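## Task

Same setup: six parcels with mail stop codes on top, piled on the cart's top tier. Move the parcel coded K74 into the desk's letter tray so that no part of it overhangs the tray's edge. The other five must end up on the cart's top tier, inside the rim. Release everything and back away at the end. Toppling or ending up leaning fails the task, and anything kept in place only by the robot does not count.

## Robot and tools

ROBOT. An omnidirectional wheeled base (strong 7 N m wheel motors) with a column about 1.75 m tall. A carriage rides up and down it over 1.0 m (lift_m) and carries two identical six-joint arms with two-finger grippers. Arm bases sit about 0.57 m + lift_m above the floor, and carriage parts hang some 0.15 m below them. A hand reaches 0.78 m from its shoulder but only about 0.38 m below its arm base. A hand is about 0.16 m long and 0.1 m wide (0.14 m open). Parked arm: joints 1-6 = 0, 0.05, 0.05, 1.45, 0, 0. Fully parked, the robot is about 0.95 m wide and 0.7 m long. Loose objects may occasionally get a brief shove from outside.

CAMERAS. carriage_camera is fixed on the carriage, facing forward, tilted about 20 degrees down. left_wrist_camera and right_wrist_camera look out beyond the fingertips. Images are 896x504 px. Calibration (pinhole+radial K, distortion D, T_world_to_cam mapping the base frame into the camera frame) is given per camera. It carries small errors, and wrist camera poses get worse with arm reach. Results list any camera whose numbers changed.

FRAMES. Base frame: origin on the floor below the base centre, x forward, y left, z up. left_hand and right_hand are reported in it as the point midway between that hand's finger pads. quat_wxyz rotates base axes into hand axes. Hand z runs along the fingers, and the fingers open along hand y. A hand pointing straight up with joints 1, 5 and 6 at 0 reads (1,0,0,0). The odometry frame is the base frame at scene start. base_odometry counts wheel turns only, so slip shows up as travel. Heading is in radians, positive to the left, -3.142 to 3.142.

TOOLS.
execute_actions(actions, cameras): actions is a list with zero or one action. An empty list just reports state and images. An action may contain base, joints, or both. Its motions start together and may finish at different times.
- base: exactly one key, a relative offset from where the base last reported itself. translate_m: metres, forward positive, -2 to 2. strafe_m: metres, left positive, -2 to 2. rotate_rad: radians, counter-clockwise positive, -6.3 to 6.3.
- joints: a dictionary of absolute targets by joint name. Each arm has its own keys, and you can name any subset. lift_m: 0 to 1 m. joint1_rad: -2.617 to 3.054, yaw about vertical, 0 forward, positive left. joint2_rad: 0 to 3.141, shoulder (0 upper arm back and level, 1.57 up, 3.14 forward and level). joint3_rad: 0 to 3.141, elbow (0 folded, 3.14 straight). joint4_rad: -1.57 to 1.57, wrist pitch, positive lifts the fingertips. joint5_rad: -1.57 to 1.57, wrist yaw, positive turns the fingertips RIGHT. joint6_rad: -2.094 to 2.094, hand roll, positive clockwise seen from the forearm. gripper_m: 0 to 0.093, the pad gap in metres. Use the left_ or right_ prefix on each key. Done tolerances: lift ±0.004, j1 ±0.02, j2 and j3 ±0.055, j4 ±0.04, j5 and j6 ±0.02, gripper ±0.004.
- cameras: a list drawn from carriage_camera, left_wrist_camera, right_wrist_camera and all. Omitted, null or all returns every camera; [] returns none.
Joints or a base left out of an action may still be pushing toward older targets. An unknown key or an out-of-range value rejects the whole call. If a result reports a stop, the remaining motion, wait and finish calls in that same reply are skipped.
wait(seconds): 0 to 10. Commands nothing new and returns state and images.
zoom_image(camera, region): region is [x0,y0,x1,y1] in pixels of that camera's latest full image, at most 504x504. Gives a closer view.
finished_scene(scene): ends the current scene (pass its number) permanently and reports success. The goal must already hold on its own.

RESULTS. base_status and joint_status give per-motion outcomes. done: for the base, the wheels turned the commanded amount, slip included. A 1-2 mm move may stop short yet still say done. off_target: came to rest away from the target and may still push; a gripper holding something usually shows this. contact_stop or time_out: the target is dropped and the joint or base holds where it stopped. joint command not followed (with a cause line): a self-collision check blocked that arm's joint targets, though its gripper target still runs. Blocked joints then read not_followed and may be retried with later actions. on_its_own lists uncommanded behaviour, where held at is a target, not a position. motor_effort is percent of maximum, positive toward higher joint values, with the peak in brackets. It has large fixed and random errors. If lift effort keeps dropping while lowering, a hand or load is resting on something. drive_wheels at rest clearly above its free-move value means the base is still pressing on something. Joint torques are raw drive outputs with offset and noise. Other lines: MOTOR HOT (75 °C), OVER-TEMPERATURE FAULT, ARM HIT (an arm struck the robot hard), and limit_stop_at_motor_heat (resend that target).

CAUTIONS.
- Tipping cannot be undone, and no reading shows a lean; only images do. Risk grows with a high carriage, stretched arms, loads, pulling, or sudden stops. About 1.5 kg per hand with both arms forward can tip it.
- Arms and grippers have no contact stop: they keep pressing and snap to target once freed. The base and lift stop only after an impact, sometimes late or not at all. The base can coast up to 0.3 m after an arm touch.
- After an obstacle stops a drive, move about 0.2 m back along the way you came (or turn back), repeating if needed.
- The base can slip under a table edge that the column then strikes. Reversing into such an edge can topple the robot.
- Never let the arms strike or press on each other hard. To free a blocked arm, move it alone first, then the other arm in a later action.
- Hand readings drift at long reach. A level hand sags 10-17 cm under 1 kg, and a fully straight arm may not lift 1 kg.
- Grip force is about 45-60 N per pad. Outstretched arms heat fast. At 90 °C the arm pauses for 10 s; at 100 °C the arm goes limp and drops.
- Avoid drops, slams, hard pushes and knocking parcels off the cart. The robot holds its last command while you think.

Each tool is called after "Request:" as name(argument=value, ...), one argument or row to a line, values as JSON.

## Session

Request:
execute_actions(
  actions=[],
  cameras=["carriage_camera"],
)

Scene clock: 0.00 s.
Joint torques (N m, as the arm reports them, + toward a larger angle): no reading
base_odometry: x=+0.000 y=+0.000 heading=+0.000 (m, m, rad; odometry frame)
base_status: not commanded
joint_positions: lift_m=+0.301 left_joint1_rad=-0.002 left_joint2_rad=+0.033 left_joint3_rad=+0.049 left_joint4_rad=+1.413 left_joint5_rad=+0.041 left_joint6_rad=-0.005 left_gripper_m=+0.095 right_joint1_rad=+0.021 right_joint2_rad=+0.035 right_joint3_rad=+0.051 right_joint4_rad=+1.454 right_joint5_rad=+0.004 right_joint6_rad=+0.006 right_gripper_m=+0.095
joint_status: not commanded
motor_effort: lift_m=+20 drive_wheels=+1 (%)
left_hand: x=+0.3084 y=+0.3292 z=+1.3042 quat_wxyz=(+0.997, +0.020, +0.071, -0.005) (m; base frame)
right_hand: x=+0.2985 y=-0.3364 z=+1.3059 quat_wxyz=(+0.999, +0.001, +0.050, +0.014) (m; base frame)
pictures: carriage_camera
camera_calibration (this result's frames):
carriage_camera: T_world_to_cam=[[-0.0361912, -0.99919, -0.0175883, 0.0249298], [-0.335707, 0.0287328, -0.941528, 1.26983], [0.941271, -0.0281705, -0.336475, 0.270095], [0, 0, 0, 1]] pos_world=[0.172959, -0.00396732, 1.28689]
Images, in order (width x height): carriage_camera 896x504.

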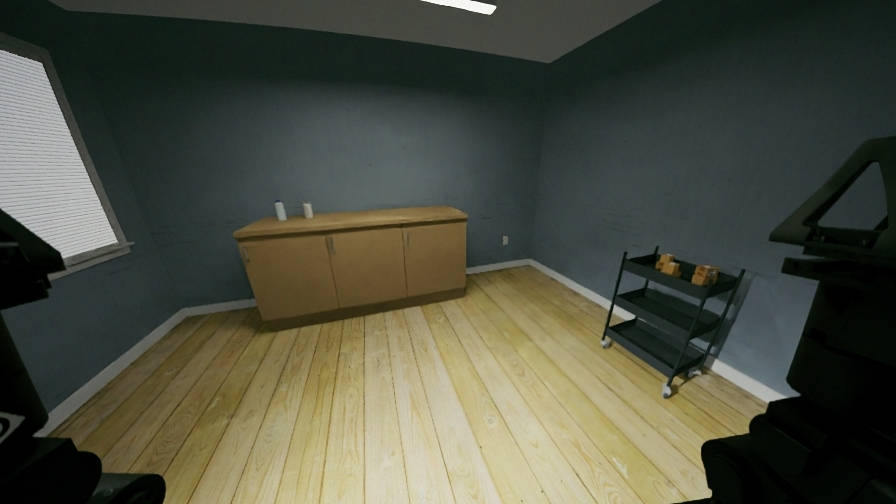

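Request:
execute_actions(
  actions=[
    {"base":{"rotate_rad":-1.29},"joints":{"lift_m":0.45,"left_joint1_rad":0,"left_joint2_rad":1.8,"left_joint3_rad":1.5,"left_joint4_rad":-0.7,"left_joint5_rad":-0.02}},
  ],
  cameras=[],
)

Request:
execute_actions(
  actions=[
    {"base":{"strafe_m":0.58}},
  ],
  cameras=[],
)

Request:
execute_actions(
  actions=[
    {"base":{"translate_m":0.95}},
  ],
  cameras=["carriage_camera","left_wrist_camera"],
)

Scene clock: 5.73 s.
Joint torques (N m, as the arm reports them, + toward a larger angle): left_arm=[ -0.08 -12.19  12.44   1.47  -0.08   0.05] | right_arm=[-0.28  4.55  6.53 -0.06 -0.04 -0.09]
base_odometry: x=+0.000 y=+0.000 heading=-1.289 (m, m, rad; odometry frame)
base_status: done
joint_positions: lift_m=+0.450 left_joint1_rad=+0.004 left_joint2_rad=+1.809 left_joint3_rad=+1.474 left_joint4_rad=-0.695 left_joint5_rad=-0.017 left_joint6_rad=-0.005 left_gripper_m=+0.095 right_joint1_rad=+0.021 right_joint2_rad=+0.035 right_joint3_rad=+0.051 right_joint4_rad=+1.452 right_joint5_rad=+0.003 right_joint6_rad=+0.006 right_gripper_m=+0.095
joint_status: all done
motor_effort: lift_m=+20(25) drive_wheels=+11(19) (%)
left_hand: x=+0.7336 y=+0.3410 z=+1.1588 quat_wxyz=(+0.267, -0.007, +0.964, +0.008) (m; base frame)
right_hand: x=+0.2992 y=-0.3363 z=+1.4547 quat_wxyz=(+0.999, +0.001, +0.052, +0.014) (m; base frame)
pictures: none
No camera images: the call's "cameras" was empty. Leave "cameras" out to get every camera's image.

Scene clock: 9.07 s.
Joint torques (N m, as the arm reports them, + toward a larger angle): left_arm=[ -0.19 -12.16  12.43   1.48  -0.08   0.05] | right_arm=[-0.27  4.49  6.6  -0.06 -0.04 -0.09]
base_odometry: x=+0.558 y=+0.160 heading=-1.291 (m, m, rad; odometry frame)
base_status: done
joint_positions: lift_m=+0.450 left_joint1_rad=+0.004 left_joint2_rad=+1.809 left_joint3_rad=+1.474 left_joint4_rad=-0.696 left_joint5_rad=-0.017 left_joint6_rad=-0.005 left_gripper_m=+0.095 right_joint1_rad=+0.021 right_joint2_rad=+0.035 right_joint3_rad=+0.051 right_joint4_rad=+1.452 right_joint5_rad=+0.003 right_joint6_rad=+0.006 right_gripper_m=+0.095
joint_status: not commanded
motor_effort: lift_m=+20(20) drive_wheels=-9(27) (%)
left_hand: x=+0.7334 y=+0.3410 z=+1.1587 quat_wxyz=(+0.266, -0.007, +0.964, +0.008) (m; base frame)
right_hand: x=+0.2992 y=-0.3363 z=+1.4547 quat_wxyz=(+0.999, +0.001, +0.052, +0.014) (m; base frame)
pictures: none
No camera images: the call's "cameras" was empty. Leave "cameras" out to get every camera's image.

Scene clock: 13.23 s.
Joint torques (N m, as the arm reports them, + toward a larger angle): left_arm=[ -0.08 -12.21  12.44   1.5   -0.09   0.06] | right_arm=[-0.27  4.57  6.53 -0.06 -0.04 -0.09]
base_odometry: x=+0.821 y=-0.753 heading=-1.290 (m, m, rad; odometry frame)
base_status: done
joint_positions: lift_m=+0.450 left_joint1_rad=+0.003 left_joint2_rad=+1.809 left_joint3_rad=+1.474 left_joint4_rad=-0.699 left_joint5_rad=-0.017 left_joint6_rad=-0.005 left_gripper_m=+0.095 right_joint1_rad=+0.021 right_joint2_rad=+0.035 right_joint3_rad=+0.051 right_joint4_rad=+1.453 right_joint5_rad=+0.003 right_joint6_rad=+0.006 right_gripper_m=+0.095
joint_status: not commanded
motor_effort: lift_m=+20(20) drive_wheels=-5(21) (%)
left_hand: x=+0.7328 y=+0.3404 z=+1.1583 quat_wxyz=(+0.265, -0.006, +0.964, +0.008) (m; base frame)
right_hand: x=+0.2987 y=-0.3364 z=+1.4547 quat_wxyz=(+0.999, +0.001, +0.051, +0.014) (m; base frame)
pictures: carriage_camera, left_wrist_camera
camera_calibration (this result's frames):
carriage_camera: T_world_to_cam=[[-0.0361912, -0.99919, -0.0175883, 0.0275467], [-0.335707, 0.0287328, -0.941528, 1.40991], [0.941271, -0.0281705, -0.336475, 0.320158], [0, 0, 0, 1]] pos_world=[0.172959, -0.00396732, 1.43568]
left_wrist_camera: T_world_to_cam=[[-0.0198508, -0.998836, -0.0439698, 0.411274], [-0.99633, 0.0161002, 0.0840693, 0.632417], [-0.0832634, 0.0454772, -0.995489, 1.3203], [0, 0, 0, 1]] pos_world=[0.748193, 0.34057, 1.27926]
Images, in order (width x height): carriage_camera 896x504, left_wrist_camera 896x504.

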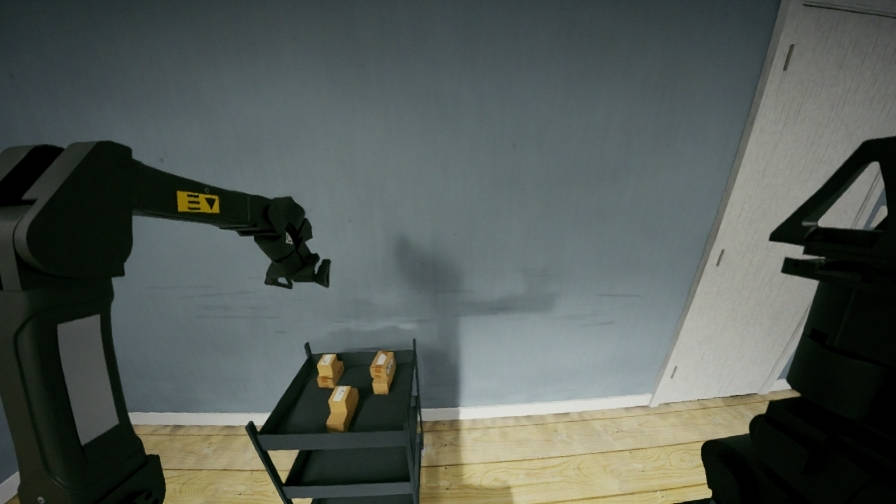

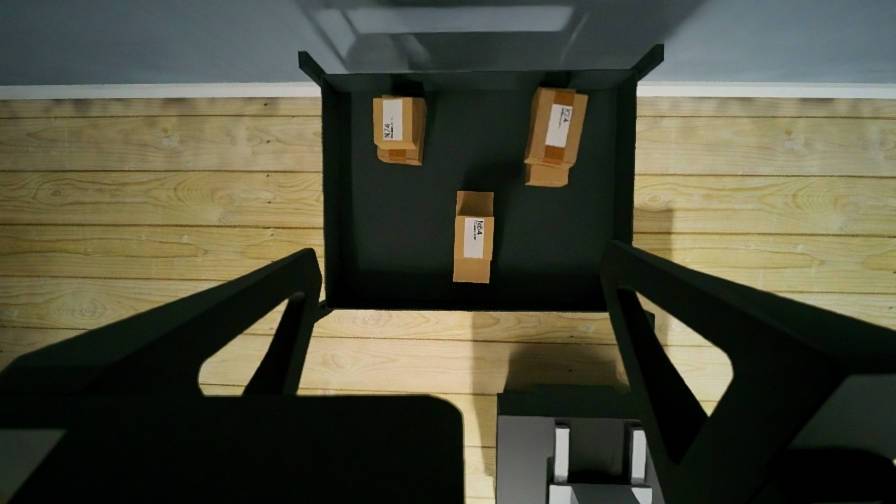

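Request:
zoom_image(
  camera="left_wrist_camera",
  region=[350,70,620,300],
)

Region (350, 70, 620, 300) of left_wrist_camera's 896x504 image, scaled by 1.867, with more detail than that image has; it fills the top 429 rows of this view, and the rest is white.

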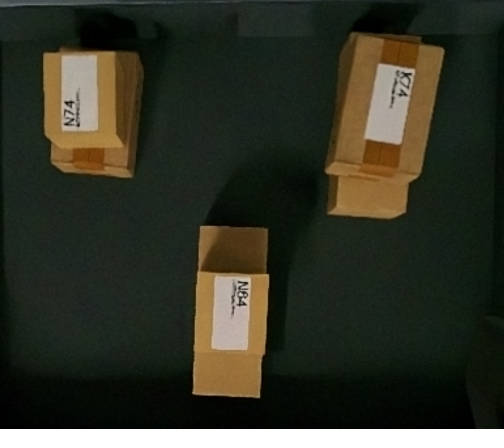

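Request:
execute_actions(
  actions=[
    {"base":{"strafe_m":-0.118},"joints":{"left_joint2_rad":2.4,"left_joint3_rad":1.47,"left_joint4_rad":-0.64,"left_joint6_rad":0.2}},
  ],
  cameras=[],
)

Request:
execute_actions(
  actions=[
    {"base":{"translate_m":0.17},"joints":{"lift_m":0.42}},
  ],
  cameras=["carriage_camera","left_wrist_camera"],
)

Scene clock: 20.03 s.
Joint torques (N m, as the arm reports them, + toward a larger angle): left_arm=[  0.12 -14.69   6.77   0.46  -0.1    0.13] | right_arm=[-0.28  4.56  6.53 -0.09 -0.04 -0.09]
base_odometry: x=+0.708 y=-0.786 heading=-1.290 (m, m, rad; odometry frame)
base_status: done
joint_positions: lift_m=+0.450 left_joint1_rad=+0.001 left_joint2_rad=+2.403 left_joint3_rad=+1.474 left_joint4_rad=-0.642 left_joint5_rad=-0.017 left_joint6_rad=+0.193 left_gripper_m=+0.095 right_joint1_rad=+0.021 right_joint2_rad=+0.035 right_joint3_rad=+0.051 right_joint4_rad=+1.453 right_joint5_rad=+0.003 right_joint6_rad=+0.006 right_gripper_m=+0.095
joint_status: all done
motor_effort: lift_m=+20(20) drive_wheels=+0(19) (%)
left_hand: x=+0.6838 y=+0.3397 z=+0.9087 quat_wxyz=(+0.000, +0.096, +0.995, +0.008) (m; base frame)
right_hand: x=+0.2988 y=-0.3364 z=+1.4546 quat_wxyz=(+0.999, +0.001, +0.051, +0.014) (m; base frame)
pictures: none
No camera images: the call's "cameras" was empty. Leave "cameras" out to get every camera's image.

Scene clock: 21.97 s.
Joint torques (N m, as the arm reports them, + toward a larger angle): left_arm=[  0.03 -14.7    6.82   0.48  -0.07   0.13] | right_arm=[-0.28  4.54  6.56 -0.08 -0.04 -0.1 ]
base_odometry: x=+0.755 y=-0.949 heading=-1.291 (m, m, rad; odometry frame)
base_status: done
joint_positions: lift_m=+0.420 left_joint1_rad=+0.001 left_joint2_rad=+2.403 left_joint3_rad=+1.474 left_joint4_rad=-0.642 left_joint5_rad=-0.017 left_joint6_rad=+0.193 left_gripper_m=+0.095 right_joint1_rad=+0.021 right_joint2_rad=+0.035 right_joint3_rad=+0.051 right_joint4_rad=+1.453 right_joint5_rad=+0.003 right_joint6_rad=+0.006 right_gripper_m=+0.095
joint_status: all done
motor_effort: lift_m=+21(22) drive_wheels=-8(17) (%)
left_hand: x=+0.6835 y=+0.3397 z=+0.8783 quat_wxyz=(-0.001, +0.096, +0.995, +0.008) (m; base frame)
right_hand: x=+0.2989 y=-0.3363 z=+1.4245 quat_wxyz=(+0.999, +0.001, +0.051, +0.014) (m; base frame)
pictures: carriage_camera, left_wrist_camera
camera_calibration (this result's frames):
carriage_camera: T_world_to_cam=[[-0.0361912, -0.99919, -0.0175883, 0.0270166], [-0.335707, 0.0287328, -0.941528, 1.38154], [0.941271, -0.0281705, -0.336475, 0.310017], [0, 0, 0, 1]] pos_world=[0.172959, -0.00396732, 1.40554]
left_wrist_camera: T_world_to_cam=[[-0.236792, -0.971221, -0.0256808, 0.520062], [-0.791638, 0.17755, 0.584624, -0.0275563], [-0.56324, 0.158764, -0.810898, 1.16495], [0, 0, 0, 1]] pos_world=[0.757477, 0.325035, 0.974119]
Images, in order (width x height): carriage_camera 896x504, left_wrist_camera 896x504.

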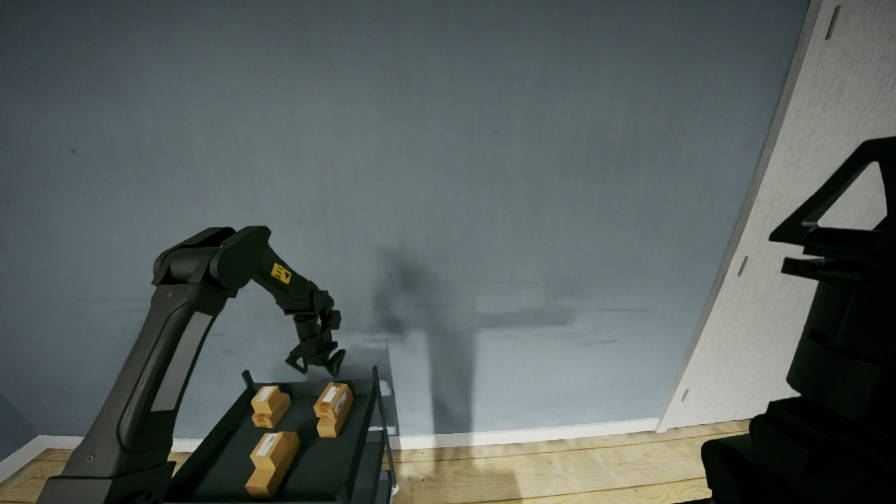

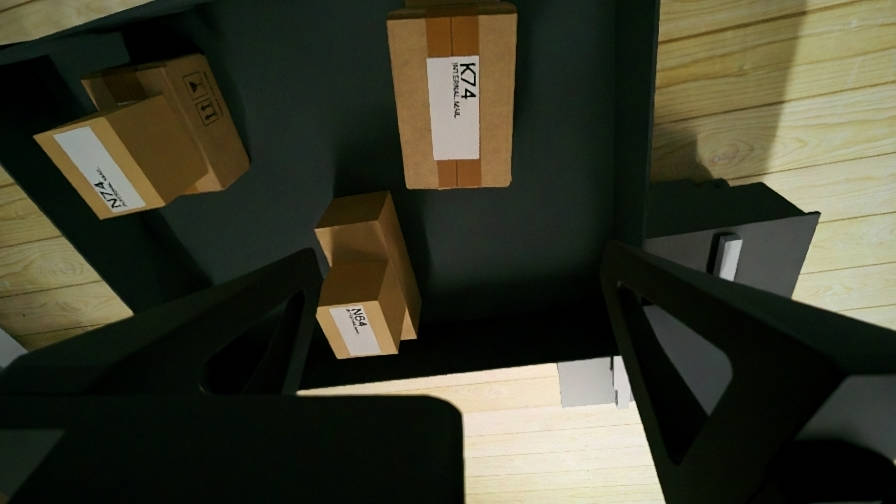

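Request:
execute_actions(
  actions=[
    {"base":{"translate_m":0.022},"joints":{"lift_m":0.3}},
  ],
  cameras=["carriage_camera","left_wrist_camera"],
)

Scene clock: 25.03 s.
Joint torques (N m, as the arm reports them, + toward a larger angle): left_arm=[  0.09 -14.72   6.78   0.43  -0.07   0.12] | right_arm=[-0.27  4.54  6.55 -0.07 -0.04 -0.09]
base_odometry: x=+0.760 y=-0.971 heading=-1.291 (m, m, rad; odometry frame)
base_status: done
joint_positions: lift_m=+0.300 left_joint1_rad=+0.001 left_joint2_rad=+2.404 left_joint3_rad=+1.474 left_joint4_rad=-0.641 left_joint5_rad=-0.017 left_joint6_rad=+0.194 left_gripper_m=+0.095 right_joint1_rad=+0.021 right_joint2_rad=+0.035 right_joint3_rad=+0.051 right_joint4_rad=+1.453 right_joint5_rad=+0.003 right_joint6_rad=+0.006 right_gripper_m=+0.095
joint_status: all done
motor_effort: lift_m=+21(21) drive_wheels=-4(19) (%)
left_hand: x=+0.6838 y=+0.3397 z=+0.7582 quat_wxyz=(+0.000, +0.096, +0.995, +0.008) (m; base frame)
right_hand: x=+0.2989 y=-0.3363 z=+1.3045 quat_wxyz=(+0.999, +0.001, +0.051, +0.014) (m; base frame)
pictures: carriage_camera, left_wrist_camera
camera_calibration (this result's frames):
carriage_camera: T_world_to_cam=[[-0.0361912, -0.99919, -0.0175883, 0.0249059], [-0.335707, 0.0287328, -0.941528, 1.26855], [0.941271, -0.0281705, -0.336475, 0.269639], [0, 0, 0, 1]] pos_world=[0.172959, -0.00396732, 1.28554]
left_wrist_camera: T_world_to_cam=[[-0.237133, -0.97113, -0.0259519, 0.517452], [-0.792235, 0.177851, 0.583723, 0.0439052], [-0.562256, 0.15898, -0.811538, 1.06742], [0, 0, 0, 1]] pos_world=[0.75765, 0.325007, 0.85405]
Images, in order (width x height): carriage_camera 896x504, left_wrist_camera 896x504.

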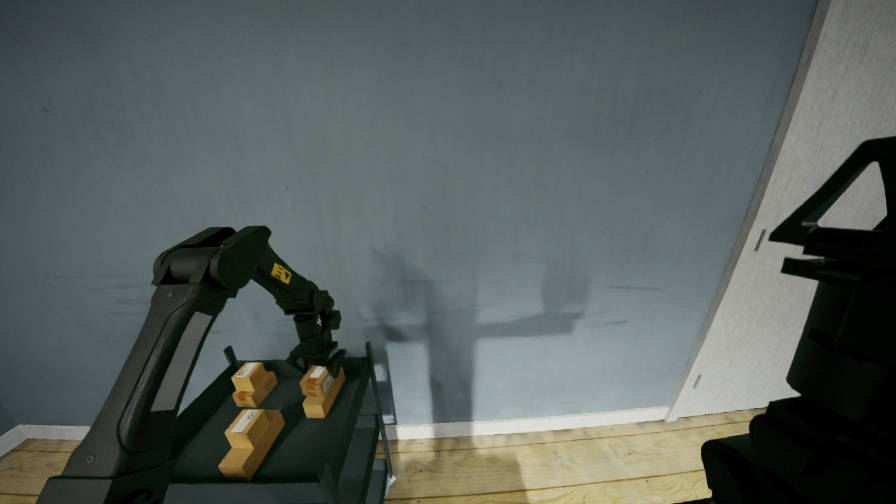

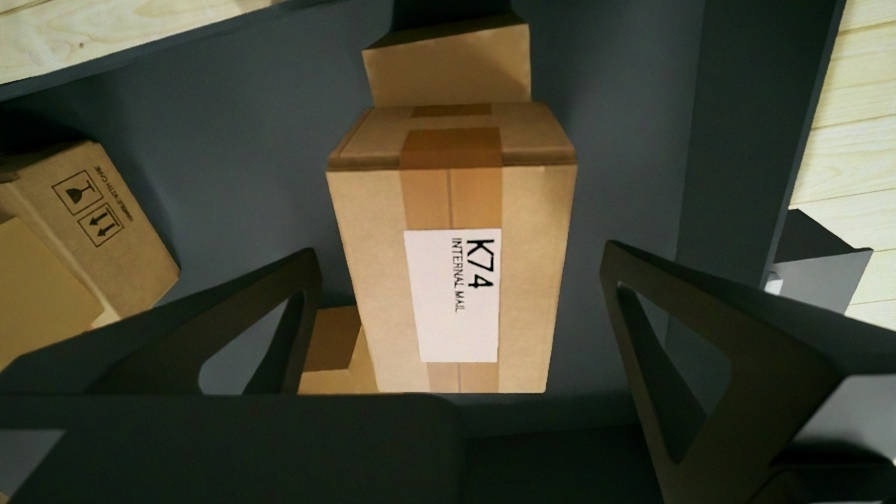

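Slightly lower, grip.

Request:
execute_actions(
  actions=[
    {"joints":{"lift_m":0.285}},
  ],
  cameras=[],
)

Request:
execute_actions(
  actions=[
    {"joints":{"left_gripper_m":0.035}},
  ],
  cameras=[],
)

Request:
execute_actions(
  actions=[
    {"joints":{"lift_m":0.55}},
  ],
  cameras=["left_wrist_camera"],
)

Request:
execute_actions(
  actions=[
    {"base":{"translate_m":-0.9},"joints":{"lift_m":0.7}},
  ],
  cameras=[],
)

Request:
execute_actions(
  actions=[
    {"base":{"rotate_rad":-2.0}},
  ],
  cameras=["carriage_camera"],
)

Scene clock: 27.37 s.
Joint torques (N m, as the arm reports them, + toward a larger angle): left_arm=[  0.11 -14.94   6.73   0.44  -0.07   0.13] | right_arm=[-0.28  4.56  6.55 -0.08 -0.03 -0.1 ]
base_odometry: x=+0.760 y=-0.971 heading=-1.291 (m, m, rad; odometry frame)
base_status: not commanded
joint_positions: lift_m=+0.285 left_joint1_rad=+0.001 left_joint2_rad=+2.406 left_joint3_rad=+1.474 left_joint4_rad=-0.641 left_joint5_rad=-0.017 left_joint6_rad=+0.194 left_gripper_m=+0.095 right_joint1_rad=+0.021 right_joint2_rad=+0.035 right_joint3_rad=+0.051 right_joint4_rad=+1.453 right_joint5_rad=+0.003 right_joint6_rad=+0.006 right_gripper_m=+0.095
joint_status: all done
motor_effort: lift_m=+21(20) drive_wheels=+7(4) (%)
left_hand: x=+0.6831 y=+0.3397 z=+0.7422 quat_wxyz=(-0.002, +0.096, +0.995, +0.008) (m; base frame)
right_hand: x=+0.2989 y=-0.3363 z=+1.2896 quat_wxyz=(+0.999, +0.001, +0.051, +0.014) (m; base frame)
pictures: none
No camera images: the call's "cameras" was empty. Leave "cameras" out to get every camera's image.

Scene clock: 28.00 s.
Joint torques (N m, as the arm reports them, + toward a larger angle): left_arm=[  0.14 -15.04   6.79   0.45  -0.05   0.12] | right_arm=[-0.29  4.58  6.58 -0.08 -0.04 -0.09]
base_odometry: x=+0.760 y=-0.971 heading=-1.291 (m, m, rad; odometry frame)
base_status: not commanded
joint_positions: lift_m=+0.285 left_joint1_rad=+0.001 left_joint2_rad=+2.406 left_joint3_rad=+1.474 left_joint4_rad=-0.641 left_joint5_rad=-0.017 left_joint6_rad=+0.194 left_gripper_m=+0.060 right_joint1_rad=+0.021 right_joint2_rad=+0.035 right_joint3_rad=+0.051 right_joint4_rad=+1.453 right_joint5_rad=+0.003 right_joint6_rad=+0.006 right_gripper_m=+0.095
joint_status: left_gripper_m off_target (ended at +0.060, target +0.035)
motor_effort: lift_m=+22(21) drive_wheels=+6(9) (%)
left_hand: x=+0.6831 y=+0.3398 z=+0.7422 quat_wxyz=(-0.002, +0.096, +0.995, +0.009) (m; base frame)
right_hand: x=+0.2989 y=-0.3363 z=+1.2896 quat_wxyz=(+0.999, +0.001, +0.051, +0.014) (m; base frame)
pictures: none
No camera images: the call's "cameras" was empty. Leave "cameras" out to get every camera's image.

Scene clock: 29.60 s.
Joint torques (N m, as the arm reports them, + toward a larger angle): left_arm=[  0.09 -15.01   6.83   0.43  -0.06   0.12] | right_arm=[-0.3   4.55  6.5  -0.07 -0.03 -0.09]
base_odometry: x=+0.760 y=-0.971 heading=-1.291 (m, m, rad; odometry frame)
base_status: not commanded
joint_positions: lift_m=+0.550 left_joint1_rad=+0.001 left_joint2_rad=+2.406 left_joint3_rad=+1.474 left_joint4_rad=-0.640 left_joint5_rad=-0.017 left_joint6_rad=+0.194 left_gripper_m=+0.060 right_joint1_rad=+0.021 right_joint2_rad=+0.035 right_joint3_rad=+0.051 right_joint4_rad=+1.453 right_joint5_rad=+0.003 right_joint6_rad=+0.006 right_gripper_m=+0.095
joint_status: all done
motor_effort: lift_m=+20(25) drive_wheels=+10(8) (%)
left_hand: x=+0.6834 y=+0.3398 z=+1.0073 quat_wxyz=(-0.001, +0.096, +0.995, +0.009) (m; base frame)
right_hand: x=+0.2989 y=-0.3363 z=+1.5547 quat_wxyz=(+0.999, +0.001, +0.051, +0.014) (m; base frame)
pictures: left_wrist_camera
camera_calibration (this result's frames):
left_wrist_camera: T_world_to_cam=[[-0.237554, -0.97102, -0.026236, 0.524479], [-0.791048, 0.177709, 0.585374, -0.104277], [-0.563748, 0.159812, -0.810339, 1.26883], [0, 0, 0, 1]] pos_world=[0.757403, 0.325037, 1.10298]
Images, in order (width x height): left_wrist_camera 896x504.

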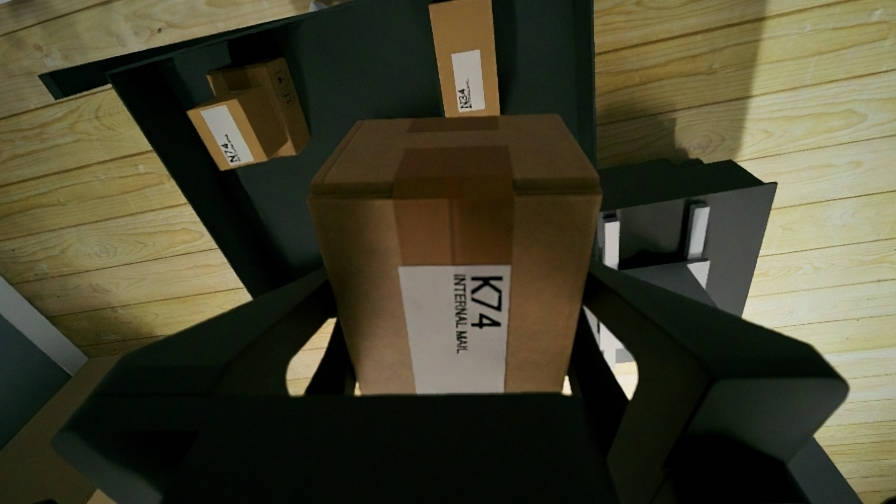

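Scene clock: 33.67 s.
Joint torques (N m, as the arm reports them, + toward a larger angle): left_arm=[ -0.04 -14.97   6.74   0.43  -0.09   0.12] | right_arm=[-0.28  4.55  6.53 -0.08 -0.05 -0.09]
base_odometry: x=+0.512 y=-0.106 heading=-1.291 (m, m, rad; odometry frame)
base_status: done
joint_positions: lift_m=+0.700 left_joint1_rad=+0.001 left_joint2_rad=+2.406 left_joint3_rad=+1.474 left_joint4_rad=-0.640 left_joint5_rad=-0.017 left_joint6_rad=+0.194 left_gripper_m=+0.060 right_joint1_rad=+0.021 right_joint2_rad=+0.035 right_joint3_rad=+0.051 right_joint4_rad=+1.454 right_joint5_rad=+0.003 right_joint6_rad=+0.006 right_gripper_m=+0.095
joint_status: all done
motor_effort: lift_m=+20(26) drive_wheels=+0(25) (%)
left_hand: x=+0.6834 y=+0.3398 z=+1.1573 quat_wxyz=(-0.001, +0.096, +0.995, +0.009) (m; base frame)
right_hand: x=+0.2986 y=-0.3364 z=+1.7047 quat_wxyz=(+0.999, +0.001, +0.051, +0.014) (m; base frame)
pictures: none
No camera images: the call's "cameras" was empty. Leave "cameras" out to get every camera's image.

Scene clock: 37.13 s.
Joint torques (N m, as the arm reports them, + toward a larger angle): left_arm=[ -0.27 -15.09   6.81   0.33  -0.05   0.13] | right_arm=[-0.32  4.5   6.51 -0.06 -0.04 -0.09]
base_odometry: x=+0.512 y=-0.106 heading=+2.992 (m, m, rad; odometry frame)
base_status: done
joint_positions: lift_m=+0.700 left_joint1_rad=+0.005 left_joint2_rad=+2.406 left_joint3_rad=+1.474 left_joint4_rad=-0.632 left_joint5_rad=-0.017 left_joint6_rad=+0.194 left_gripper_m=+0.060 right_joint1_rad=+0.021 right_joint2_rad=+0.035 right_joint3_rad=+0.051 right_joint4_rad=+1.452 right_joint5_rad=+0.004 right_joint6_rad=+0.006 right_gripper_m=+0.095
joint_status: not commanded
motor_effort: lift_m=+20(20) drive_wheels=+12(20) (%)
left_hand: x=+0.6854 y=+0.3414 z=+1.1573 quat_wxyz=(+0.003, +0.094, +0.995, +0.009) (m; base frame)
right_hand: x=+0.2990 y=-0.3364 z=+1.7047 quat_wxyz=(+0.999, +0.001, +0.051, +0.014) (m; base frame)
pictures: carriage_camera
camera_calibration (this result's frames):
carriage_camera: T_world_to_cam=[[-0.0361912, -0.99919, -0.0175883, 0.0319437], [-0.335707, 0.0287328, -0.941528, 1.64529], [0.941271, -0.0281705, -0.336475, 0.404275], [0, 0, 0, 1]] pos_world=[0.172959, -0.00396732, 1.68568]
Images, in order (width x height): carriage_camera 896x504.

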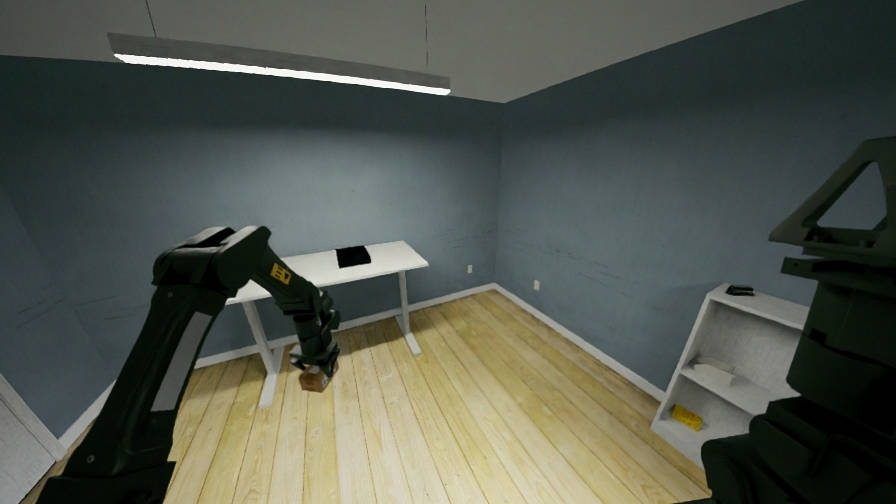

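Request:
execute_actions(
  actions=[
    {"base":{"rotate_rad":0.39},"joints":{"left_joint6_rad":0}},
  ],
  cameras=[],
)

Request:
execute_actions(
  actions=[
    {"base":{"strafe_m":-0.42}},
  ],
  cameras=[],
)

Request:
execute_actions(
  actions=[
    {"base":{"translate_m":1.25}},
  ],
  cameras=["carriage_camera"],
)

Scene clock: 42.13 s.
Joint torques (N m, as the arm reports them, + toward a larger angle): left_arm=[ -0.13 -15.07   6.73   0.42  -0.08  -0.03] | right_arm=[-0.3   4.53  6.56 -0.07 -0.05 -0.09]
base_odometry: x=+0.512 y=-0.106 heading=-2.902 (m, m, rad; odometry frame)
base_status: done
joint_positions: lift_m=+0.700 left_joint1_rad=+0.003 left_joint2_rad=+2.406 left_joint3_rad=+1.474 left_joint4_rad=-0.638 left_joint5_rad=-0.017 left_joint6_rad=+0.007 left_gripper_m=+0.060 right_joint1_rad=+0.021 right_joint2_rad=+0.035 right_joint3_rad=+0.051 right_joint4_rad=+1.452 right_joint5_rad=+0.004 right_joint6_rad=+0.006 right_gripper_m=+0.095
joint_status: all done
motor_effort: lift_m=+20(20) drive_wheels=-22(22) (%)
left_hand: x=+0.6838 y=+0.3407 z=+1.1573 quat_wxyz=(+0.000, +0.002, +1.000, +0.009) (m; base frame)
right_hand: x=+0.2990 y=-0.3364 z=+1.7047 quat_wxyz=(+0.999, +0.001, +0.051, +0.014) (m; base frame)
pictures: none
No camera images: the call's "cameras" was empty. Leave "cameras" out to get every camera's image.

Scene clock: 45.00 s.
Joint torques (N m, as the arm reports them, + toward a larger angle): left_arm=[  0.09 -15.09   6.81   0.42  -0.09  -0.03] | right_arm=[-0.3   4.6   6.55 -0.09 -0.03 -0.1 ]
base_odometry: x=+0.413 y=+0.302 heading=-2.904 (m, m, rad; odometry frame)
base_status: done
joint_positions: lift_m=+0.700 left_joint1_rad=+0.000 left_joint2_rad=+2.406 left_joint3_rad=+1.474 left_joint4_rad=-0.639 left_joint5_rad=-0.017 left_joint6_rad=+0.007 left_gripper_m=+0.060 right_joint1_rad=+0.021 right_joint2_rad=+0.035 right_joint3_rad=+0.051 right_joint4_rad=+1.453 right_joint5_rad=+0.003 right_joint6_rad=+0.006 right_gripper_m=+0.095
joint_status: not commanded
motor_effort: lift_m=+20(20) drive_wheels=-9(28) (%)
left_hand: x=+0.6837 y=+0.3392 z=+1.1573 quat_wxyz=(+0.000, +0.004, +1.000, +0.009) (m; base frame)
right_hand: x=+0.2988 y=-0.3364 z=+1.7047 quat_wxyz=(+0.999, +0.001, +0.051, +0.014) (m; base frame)
pictures: none
No camera images: the call's "cameras" was empty. Leave "cameras" out to get every camera's image.

Scene clock: 49.77 s.
Joint torques (N m, as the arm reports them, + toward a larger angle): left_arm=[  0.07 -15.1    6.72   0.4   -0.09  -0.02] | right_arm=[-0.3   4.59  6.57 -0.06 -0.03 -0.1 ]
base_odometry: x=-0.802 y=+0.009 heading=-2.905 (m, m, rad; odometry frame)
base_status: done
joint_positions: lift_m=+0.700 left_joint1_rad=+0.000 left_joint2_rad=+2.406 left_joint3_rad=+1.474 left_joint4_rad=-0.640 left_joint5_rad=-0.017 left_joint6_rad=+0.007 left_gripper_m=+0.060 right_joint1_rad=+0.021 right_joint2_rad=+0.035 right_joint3_rad=+0.051 right_joint4_rad=+1.454 right_joint5_rad=+0.003 right_joint6_rad=+0.006 right_gripper_m=+0.095
joint_status: not commanded
motor_effort: lift_m=+20(20) drive_wheels=-6(20) (%)
left_hand: x=+0.6834 y=+0.3395 z=+1.1573 quat_wxyz=(-0.001, +0.003, +1.000, +0.009) (m; base frame)
right_hand: x=+0.2986 y=-0.3364 z=+1.7047 quat_wxyz=(+0.999, +0.001, +0.051, +0.014) (m; base frame)
pictures: carriage_camera
camera_calibration (this result's frames):
carriage_camera: T_world_to_cam=[[-0.0361912, -0.99919, -0.0175883, 0.0319436], [-0.335707, 0.0287328, -0.941528, 1.64529], [0.941271, -0.0281705, -0.336475, 0.404274], [0, 0, 0, 1]] pos_world=[0.172959, -0.00396732, 1.68567]
Images, in order (width x height): carriage_camera 896x504.

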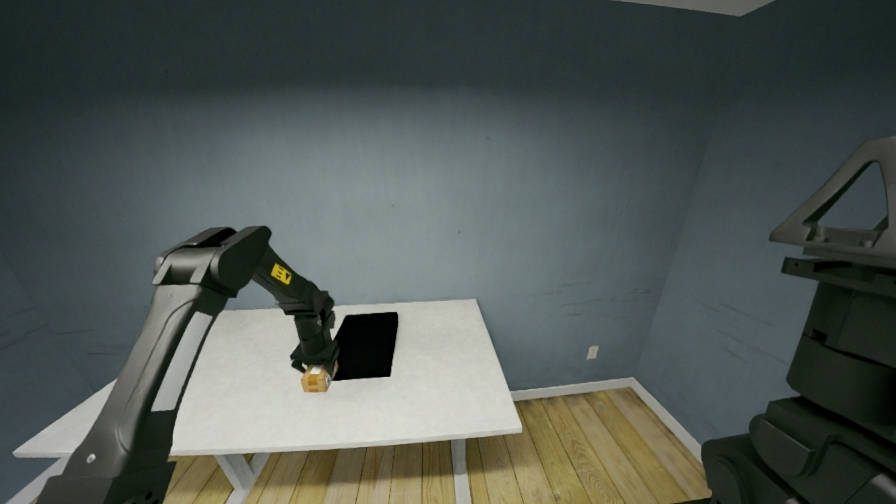

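Request:
execute_actions(
  actions=[
    {"base":{"translate_m":0.3}},
  ],
  cameras=["carriage_camera","left_wrist_camera"],
)

Scene clock: 54.50 s.
Joint torques (N m, as the arm reports them, + toward a larger angle): left_arm=[  0.07 -15.07   6.61   0.43  -0.07  -0.01] | right_arm=[-0.27  4.53  6.6  -0.08 -0.05 -0.09]
base_odometry: x=-1.094 y=-0.061 heading=-2.905 (m, m, rad; odometry frame)
base_status: done
joint_positions: lift_m=+0.700 left_joint1_rad=+0.000 left_joint2_rad=+2.406 left_joint3_rad=+1.474 left_joint4_rad=-0.640 left_joint5_rad=-0.017 left_joint6_rad=+0.007 left_gripper_m=+0.060 right_joint1_rad=+0.021 right_joint2_rad=+0.035 right_joint3_rad=+0.051 right_joint4_rad=+1.452 right_joint5_rad=+0.003 right_joint6_rad=+0.006 right_gripper_m=+0.095
joint_status: not commanded
motor_effort: lift_m=+20(20) drive_wheels=+11(21) (%)
left_hand: x=+0.6835 y=+0.3395 z=+1.1573 quat_wxyz=(+0.000, +0.003, +1.000, +0.009) (m; base frame)
right_hand: x=+0.2991 y=-0.3363 z=+1.7047 quat_wxyz=(+0.999, +0.001, +0.051, +0.014) (m; base frame)
pictures: carriage_camera, left_wrist_camera
camera_calibration (this result's frames):
carriage_camera: T_world_to_cam=[[-0.0361912, -0.99919, -0.0175883, 0.0319436], [-0.335707, 0.0287328, -0.941528, 1.64529], [0.941271, -0.0281705, -0.336475, 0.404274], [0, 0, 0, 1]] pos_world=[0.172959, -0.00396732, 1.68567]
left_wrist_camera: T_world_to_cam=[[-0.0532783, -0.998216, -0.0269544, 0.412252], [-0.812375, 0.0276308, 0.582481, -0.123082], [-0.580697, 0.0529307, -0.812397, 1.44074], [0, 0, 0, 1]] pos_world=[0.758611, 0.338658, 1.25326]
Images, in order (width x height): carriage_camera 896x504, left_wrist_camera 896x504.

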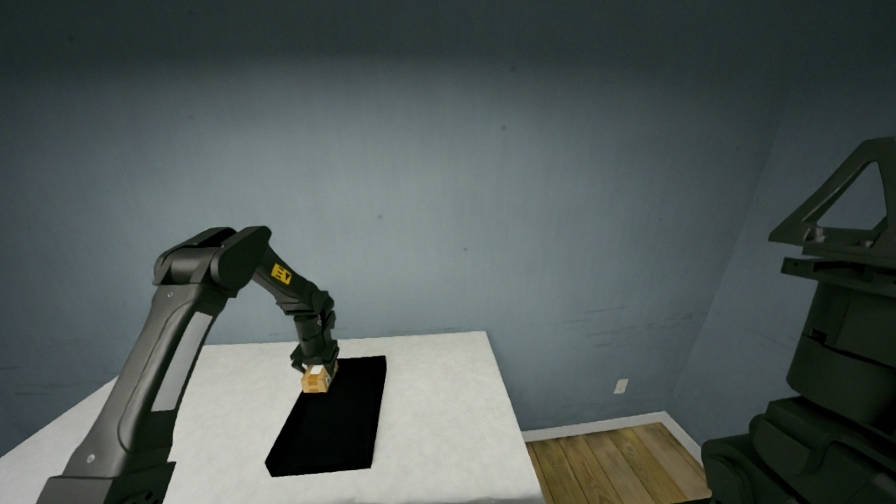

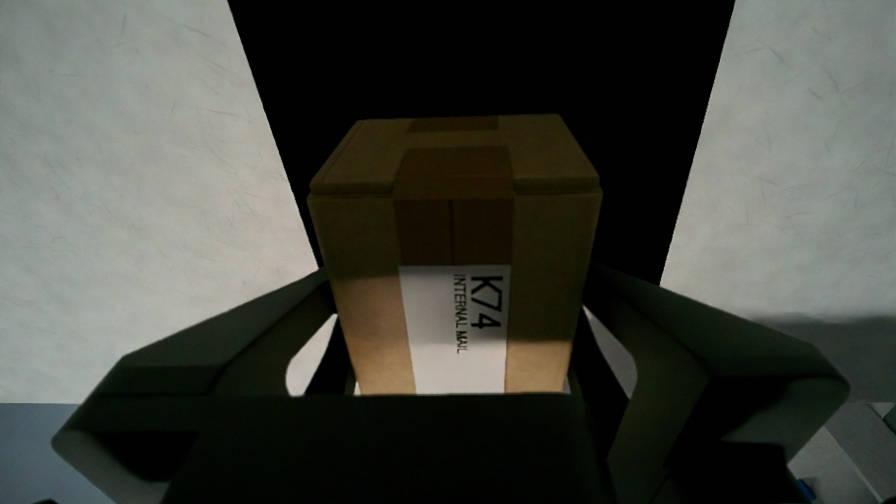

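Request:
execute_actions(
  actions=[
    {"base":{"translate_m":0.06},"joints":{"lift_m":0.58}},
  ],
  cameras=["carriage_camera","left_wrist_camera"],
)

Scene clock: 58.40 s.
Joint torques (N m, as the arm reports them, + toward a larger angle): left_arm=[  0.21 -15.08   6.74   0.42  -0.09  -0.02] | right_arm=[-0.31  4.5   6.54 -0.06 -0.05 -0.1 ]
base_odometry: x=-1.152 y=-0.074 heading=-2.906 (m, m, rad; odometry frame)
base_status: done
joint_positions: lift_m=+0.580 left_joint1_rad=+0.000 left_joint2_rad=+2.407 left_joint3_rad=+1.474 left_joint4_rad=-0.639 left_joint5_rad=-0.017 left_joint6_rad=+0.007 left_gripper_m=+0.060 right_joint1_rad=+0.021 right_joint2_rad=+0.035 right_joint3_rad=+0.051 right_joint4_rad=+1.453 right_joint5_rad=+0.003 right_joint6_rad=+0.006 right_gripper_m=+0.095
joint_status: all done
motor_effort: lift_m=+21(23) drive_wheels=-9(22) (%)
left_hand: x=+0.6836 y=+0.3395 z=+1.0368 quat_wxyz=(+0.000, +0.003, +1.000, +0.009) (m; base frame)
right_hand: x=+0.2989 y=-0.3363 z=+1.5845 quat_wxyz=(+0.999, +0.001, +0.051, +0.014) (m; base frame)
pictures: carriage_camera, left_wrist_camera
camera_calibration (this result's frames):
carriage_camera: T_world_to_cam=[[-0.0361912, -0.99919, -0.0175883, 0.0298304], [-0.335707, 0.0287328, -0.941528, 1.53216], [0.941271, -0.0281705, -0.336475, 0.363846], [0, 0, 0, 1]] pos_world=[0.172959, -0.00396732, 1.56552]
left_wrist_camera: T_world_to_cam=[[-0.053268, -0.998216, -0.0269749, 0.409026], [-0.812597, 0.0276307, 0.582171, -0.0523634], [-0.580387, 0.0529308, -0.812619, 1.34297], [0, 0, 0, 1]] pos_world=[0.75868, 0.338658, 1.13284]
Images, in order (width x height): carriage_camera 896x504, left_wrist_camera 896x504.

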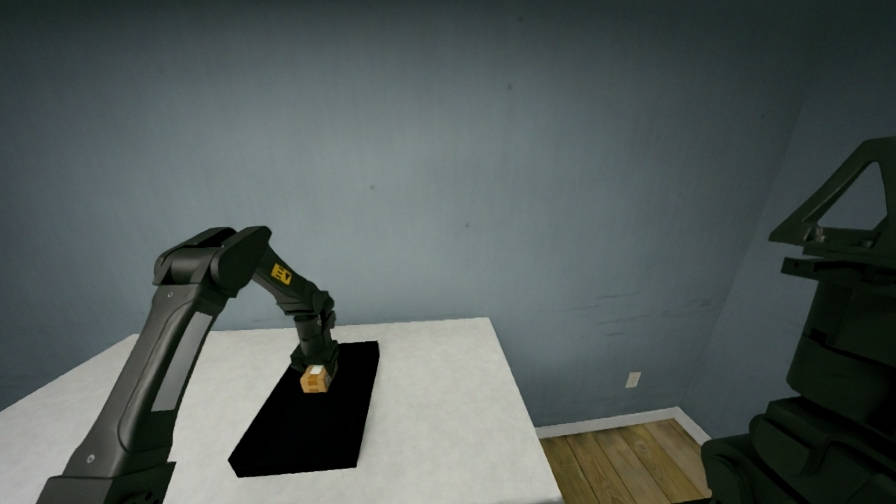

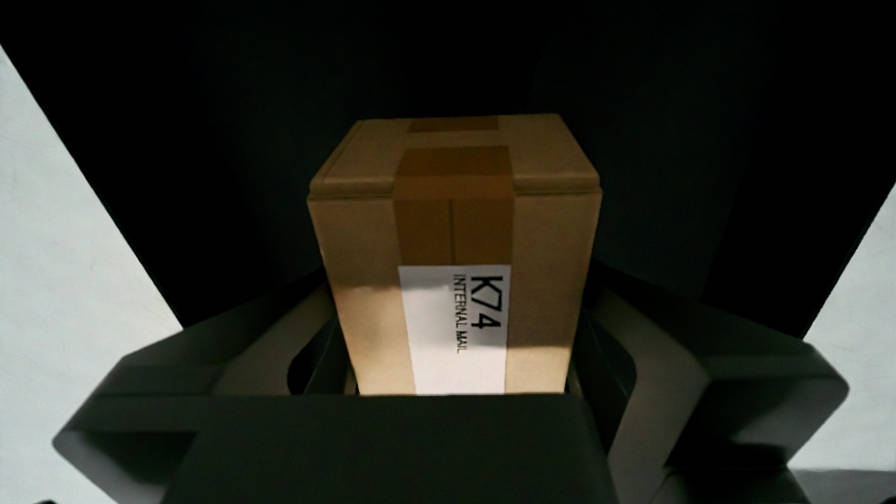

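Request:
execute_actions(
  actions=[
    {"joints":{"lift_m":0.53}},
  ],
  cameras=["carriage_camera"],
)

Scene clock: 60.17 s.
Joint torques (N m, as the arm reports them, + toward a larger angle): left_arm=[  0.16 -15.37   6.75   0.43  -0.08  -0.03] | right_arm=[-0.28  4.54  6.51 -0.08 -0.03 -0.09]
base_odometry: x=-1.152 y=-0.074 heading=-2.906 (m, m, rad; odometry frame)
base_status: not commanded
joint_positions: lift_m=+0.530 left_joint1_rad=+0.000 left_joint2_rad=+2.409 left_joint3_rad=+1.474 left_joint4_rad=-0.641 left_joint5_rad=-0.017 left_joint6_rad=+0.007 left_gripper_m=+0.060 right_joint1_rad=+0.021 right_joint2_rad=+0.035 right_joint3_rad=+0.051 right_joint4_rad=+1.453 right_joint5_rad=+0.003 right_joint6_rad=+0.006 right_gripper_m=+0.095
joint_status: all done
motor_effort: lift_m=+21(22) drive_wheels=-6(7) (%)
left_hand: x=+0.6825 y=+0.3395 z=+0.9860 quat_wxyz=(-0.003, +0.003, +1.000, +0.009) (m; base frame)
right_hand: x=+0.2988 y=-0.3364 z=+1.5346 quat_wxyz=(+0.999, +0.001, +0.051, +0.014) (m; base frame)
pictures: carriage_camera
camera_calibration (this result's frames):
carriage_camera: T_world_to_cam=[[-0.0361912, -0.99919, -0.0175883, 0.0289513], [-0.335707, 0.0287328, -0.941528, 1.4851], [0.941271, -0.0281705, -0.336475, 0.347029], [0, 0, 0, 1]] pos_world=[0.172959, -0.00396732, 1.51554]
Images, in order (width x height): carriage_camera 896x504.

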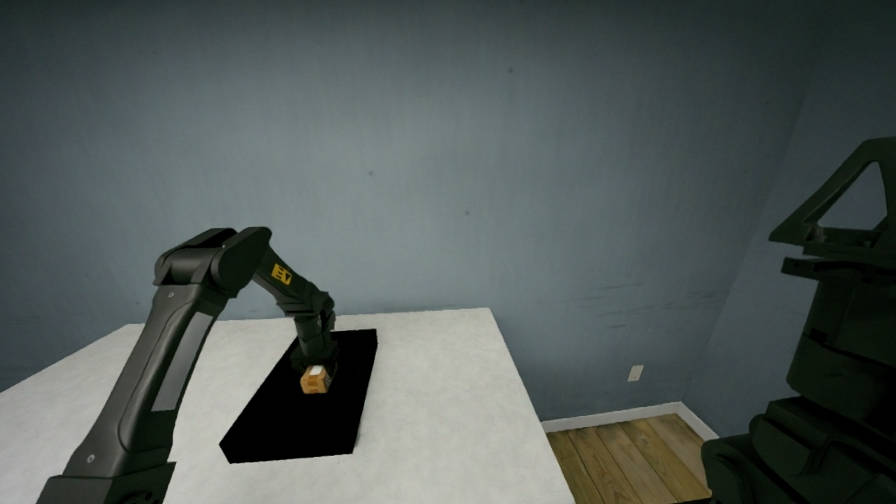

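No contact yet.

Request:
execute_actions(
  actions=[
    {"joints":{"lift_m":0.495}},
  ],
  cameras=["carriage_camera"],
)

Scene clock: 62.30 s.
Joint torques (N m, as the arm reports them, + toward a larger angle): left_arm=[ 0.12 -8.83  6.68  1.13 -0.09 -0.02] | right_arm=[-0.32  4.59  6.55 -0.07 -0.04 -0.09]
base_odometry: x=-1.152 y=-0.074 heading=-2.906 (m, m, rad; odometry frame)
base_status: not commanded
joint_positions: lift_m=+0.495 left_joint1_rad=+0.000 left_joint2_rad=+2.344 left_joint3_rad=+1.479 left_joint4_rad=-0.698 left_joint5_rad=-0.017 left_joint6_rad=+0.007 left_gripper_m=+0.060 right_joint1_rad=+0.021 right_joint2_rad=+0.035 right_joint3_rad=+0.051 right_joint4_rad=+1.453 right_joint5_rad=+0.003 right_joint6_rad=+0.006 right_gripper_m=+0.095
joint_status: all done
motor_effort: lift_m=+18(20) drive_wheels=-4(8) (%)
left_hand: x=+0.6844 y=+0.3394 z=+0.9778 quat_wxyz=(+0.004, +0.003, +1.000, +0.008) (m; base frame)
right_hand: x=+0.2987 y=-0.3364 z=+1.4999 quat_wxyz=(+0.999, +0.001, +0.051, +0.014) (m; base frame)
pictures: carriage_camera
camera_calibration (this result's frames):
carriage_camera: T_world_to_cam=[[-0.0361912, -0.99919, -0.0175883, 0.0283414], [-0.335707, 0.0287328, -0.941528, 1.45246], [0.941271, -0.0281705, -0.336475, 0.335362], [0, 0, 0, 1]] pos_world=[0.172959, -0.00396732, 1.48087]
Images, in order (width x height): carriage_camera 896x504.

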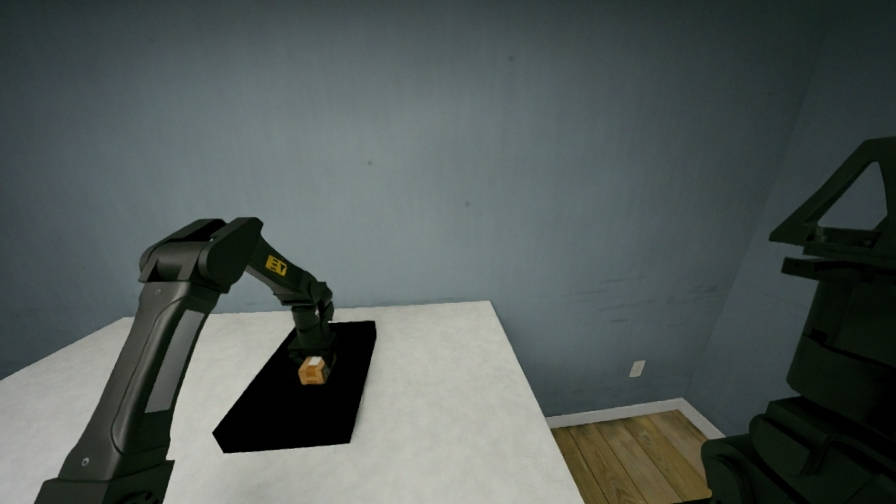

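Request:
execute_actions(
  actions=[
    {"joints":{"lift_m":0.522}},
  ],
  cameras=[],
)

Request:
execute_actions(
  actions=[
    {"joints":{"left_gripper_m":0.093}},
  ],
  cameras=[],
)

Request:
execute_actions(
  actions=[
    {"joints":{"lift_m":0.72}},
  ],
  cameras=[],
)

Request:
execute_actions(
  actions=[
    {"base":{"translate_m":-0.45}},
  ],
  cameras=["carriage_camera"],
)

Scene clock: 64.97 s.
Joint torques (N m, as the arm reports them, + toward a larger angle): left_arm=[  0.15 -13.86   6.38   0.54  -0.09  -0.02] | right_arm=[-0.3   4.58  6.61 -0.07 -0.03 -0.09]
base_odometry: x=-1.152 y=-0.074 heading=-2.906 (m, m, rad; odometry frame)
base_status: not commanded
joint_positions: lift_m=+0.522 left_joint1_rad=+0.000 left_joint2_rad=+2.394 left_joint3_rad=+1.479 left_joint4_rad=-0.650 left_joint5_rad=-0.017 left_joint6_rad=+0.006 left_gripper_m=+0.060 right_joint1_rad=+0.021 right_joint2_rad=+0.035 right_joint3_rad=+0.051 right_joint4_rad=+1.453 right_joint5_rad=+0.003 right_joint6_rad=+0.006 right_gripper_m=+0.095
joint_status: all done
motor_effort: lift_m=+20(25) drive_wheels=+8(6) (%)
left_hand: x=+0.6856 y=+0.3394 z=+0.9849 quat_wxyz=(+0.003, +0.003, +1.000, +0.008) (m; base frame)
right_hand: x=+0.2988 y=-0.3364 z=+1.5267 quat_wxyz=(+0.999, +0.001, +0.051, +0.014) (m; base frame)
pictures: none
No camera images: the call's "cameras" was empty. Leave "cameras" out to get every camera's image.

Scene clock: 65.60 s.
Joint torques (N m, as the arm reports them, + toward a larger angle): left_arm=[  0.09 -13.93   6.37   0.54  -0.1   -0.01] | right_arm=[-0.26  4.56  6.57 -0.08 -0.05 -0.1 ]
base_odometry: x=-1.152 y=-0.074 heading=-2.906 (m, m, rad; odometry frame)
base_status: not commanded
joint_positions: lift_m=+0.522 left_joint1_rad=+0.000 left_joint2_rad=+2.394 left_joint3_rad=+1.479 left_joint4_rad=-0.648 left_joint5_rad=-0.017 left_joint6_rad=+0.006 left_gripper_m=+0.093 right_joint1_rad=+0.021 right_joint2_rad=+0.035 right_joint3_rad=+0.051 right_joint4_rad=+1.453 right_joint5_rad=+0.003 right_joint6_rad=+0.006 right_gripper_m=+0.095
joint_status: all done
motor_effort: lift_m=+20(20) drive_wheels=+7(9) (%)
left_hand: x=+0.6859 y=+0.3394 z=+0.9849 quat_wxyz=(+0.004, +0.003, +1.000, +0.008) (m; base frame)
right_hand: x=+0.2988 y=-0.3364 z=+1.5267 quat_wxyz=(+0.999, +0.001, +0.051, +0.014) (m; base frame)
pictures: none
No camera images: the call's "cameras" was empty. Leave "cameras" out to get every camera's image.

Scene clock: 66.93 s.
Joint torques (N m, as the arm reports them, + toward a larger angle): left_arm=[  0.1  -14.51   6.48   0.45  -0.09  -0.01] | right_arm=[-0.31  4.51  6.52 -0.08 -0.05 -0.09]
base_odometry: x=-1.152 y=-0.074 heading=-2.906 (m, m, rad; odometry frame)
base_status: not commanded
joint_positions: lift_m=+0.720 left_joint1_rad=+0.000 left_joint2_rad=+2.401 left_joint3_rad=+1.479 left_joint4_rad=-0.641 left_joint5_rad=-0.017 left_joint6_rad=+0.006 left_gripper_m=+0.093 right_joint1_rad=+0.021 right_joint2_rad=+0.035 right_joint3_rad=+0.051 right_joint4_rad=+1.453 right_joint5_rad=+0.003 right_joint6_rad=+0.006 right_gripper_m=+0.095
joint_status: all done
motor_effort: lift_m=+20(25) drive_wheels=+8(9) (%)
left_hand: x=+0.6863 y=+0.3394 z=+1.1803 quat_wxyz=(+0.004, +0.003, +1.000, +0.008) (m; base frame)
right_hand: x=+0.2988 y=-0.3364 z=+1.7247 quat_wxyz=(+0.999, +0.001, +0.051, +0.014) (m; base frame)
pictures: none
No camera images: the call's "cameras" was empty. Leave "cameras" out to get every camera's image.

Scene clock: 69.90 s.
Joint torques (N m, as the arm reports them, + toward a larger angle): left_arm=[  0.06 -14.6    6.38   0.45  -0.08  -0.02] | right_arm=[-0.31  4.56  6.55 -0.09 -0.04 -0.1 ]
base_odometry: x=-0.715 y=+0.031 heading=-2.906 (m, m, rad; odometry frame)
base_status: done
joint_positions: lift_m=+0.720 left_joint1_rad=+0.000 left_joint2_rad=+2.401 left_joint3_rad=+1.479 left_joint4_rad=-0.640 left_joint5_rad=-0.017 left_joint6_rad=+0.006 left_gripper_m=+0.093 right_joint1_rad=+0.021 right_joint2_rad=+0.035 right_joint3_rad=+0.051 right_joint4_rad=+1.455 right_joint5_rad=+0.003 right_joint6_rad=+0.006 right_gripper_m=+0.095
joint_status: not commanded
motor_effort: lift_m=+20(19) drive_wheels=+2(24) (%)
left_hand: x=+0.6864 y=+0.3394 z=+1.1803 quat_wxyz=(+0.004, +0.003, +1.000, +0.008) (m; base frame)
right_hand: x=+0.2983 y=-0.3364 z=+1.7247 quat_wxyz=(+0.999, +0.001, +0.050, +0.014) (m; base frame)
pictures: carriage_camera
camera_calibration (this result's frames):
carriage_camera: T_world_to_cam=[[-0.0361912, -0.99919, -0.0175883, 0.0322955], [-0.335707, 0.0287328, -0.941528, 1.66413], [0.941271, -0.0281705, -0.336475, 0.411006], [0, 0, 0, 1]] pos_world=[0.172959, -0.00396732, 1.70568]
Images, in order (width x height): carriage_camera 896x504.

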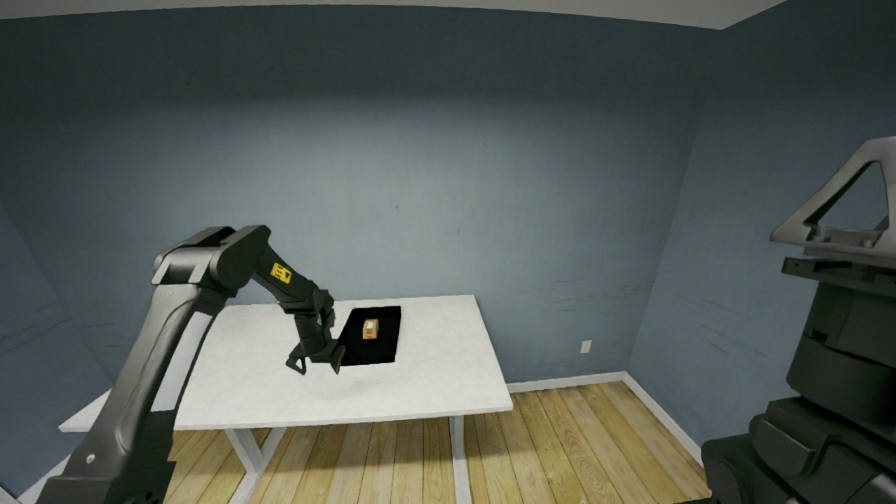

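Request:
finished_scene(
  scene=2,
)

The scene is finished: the task was done.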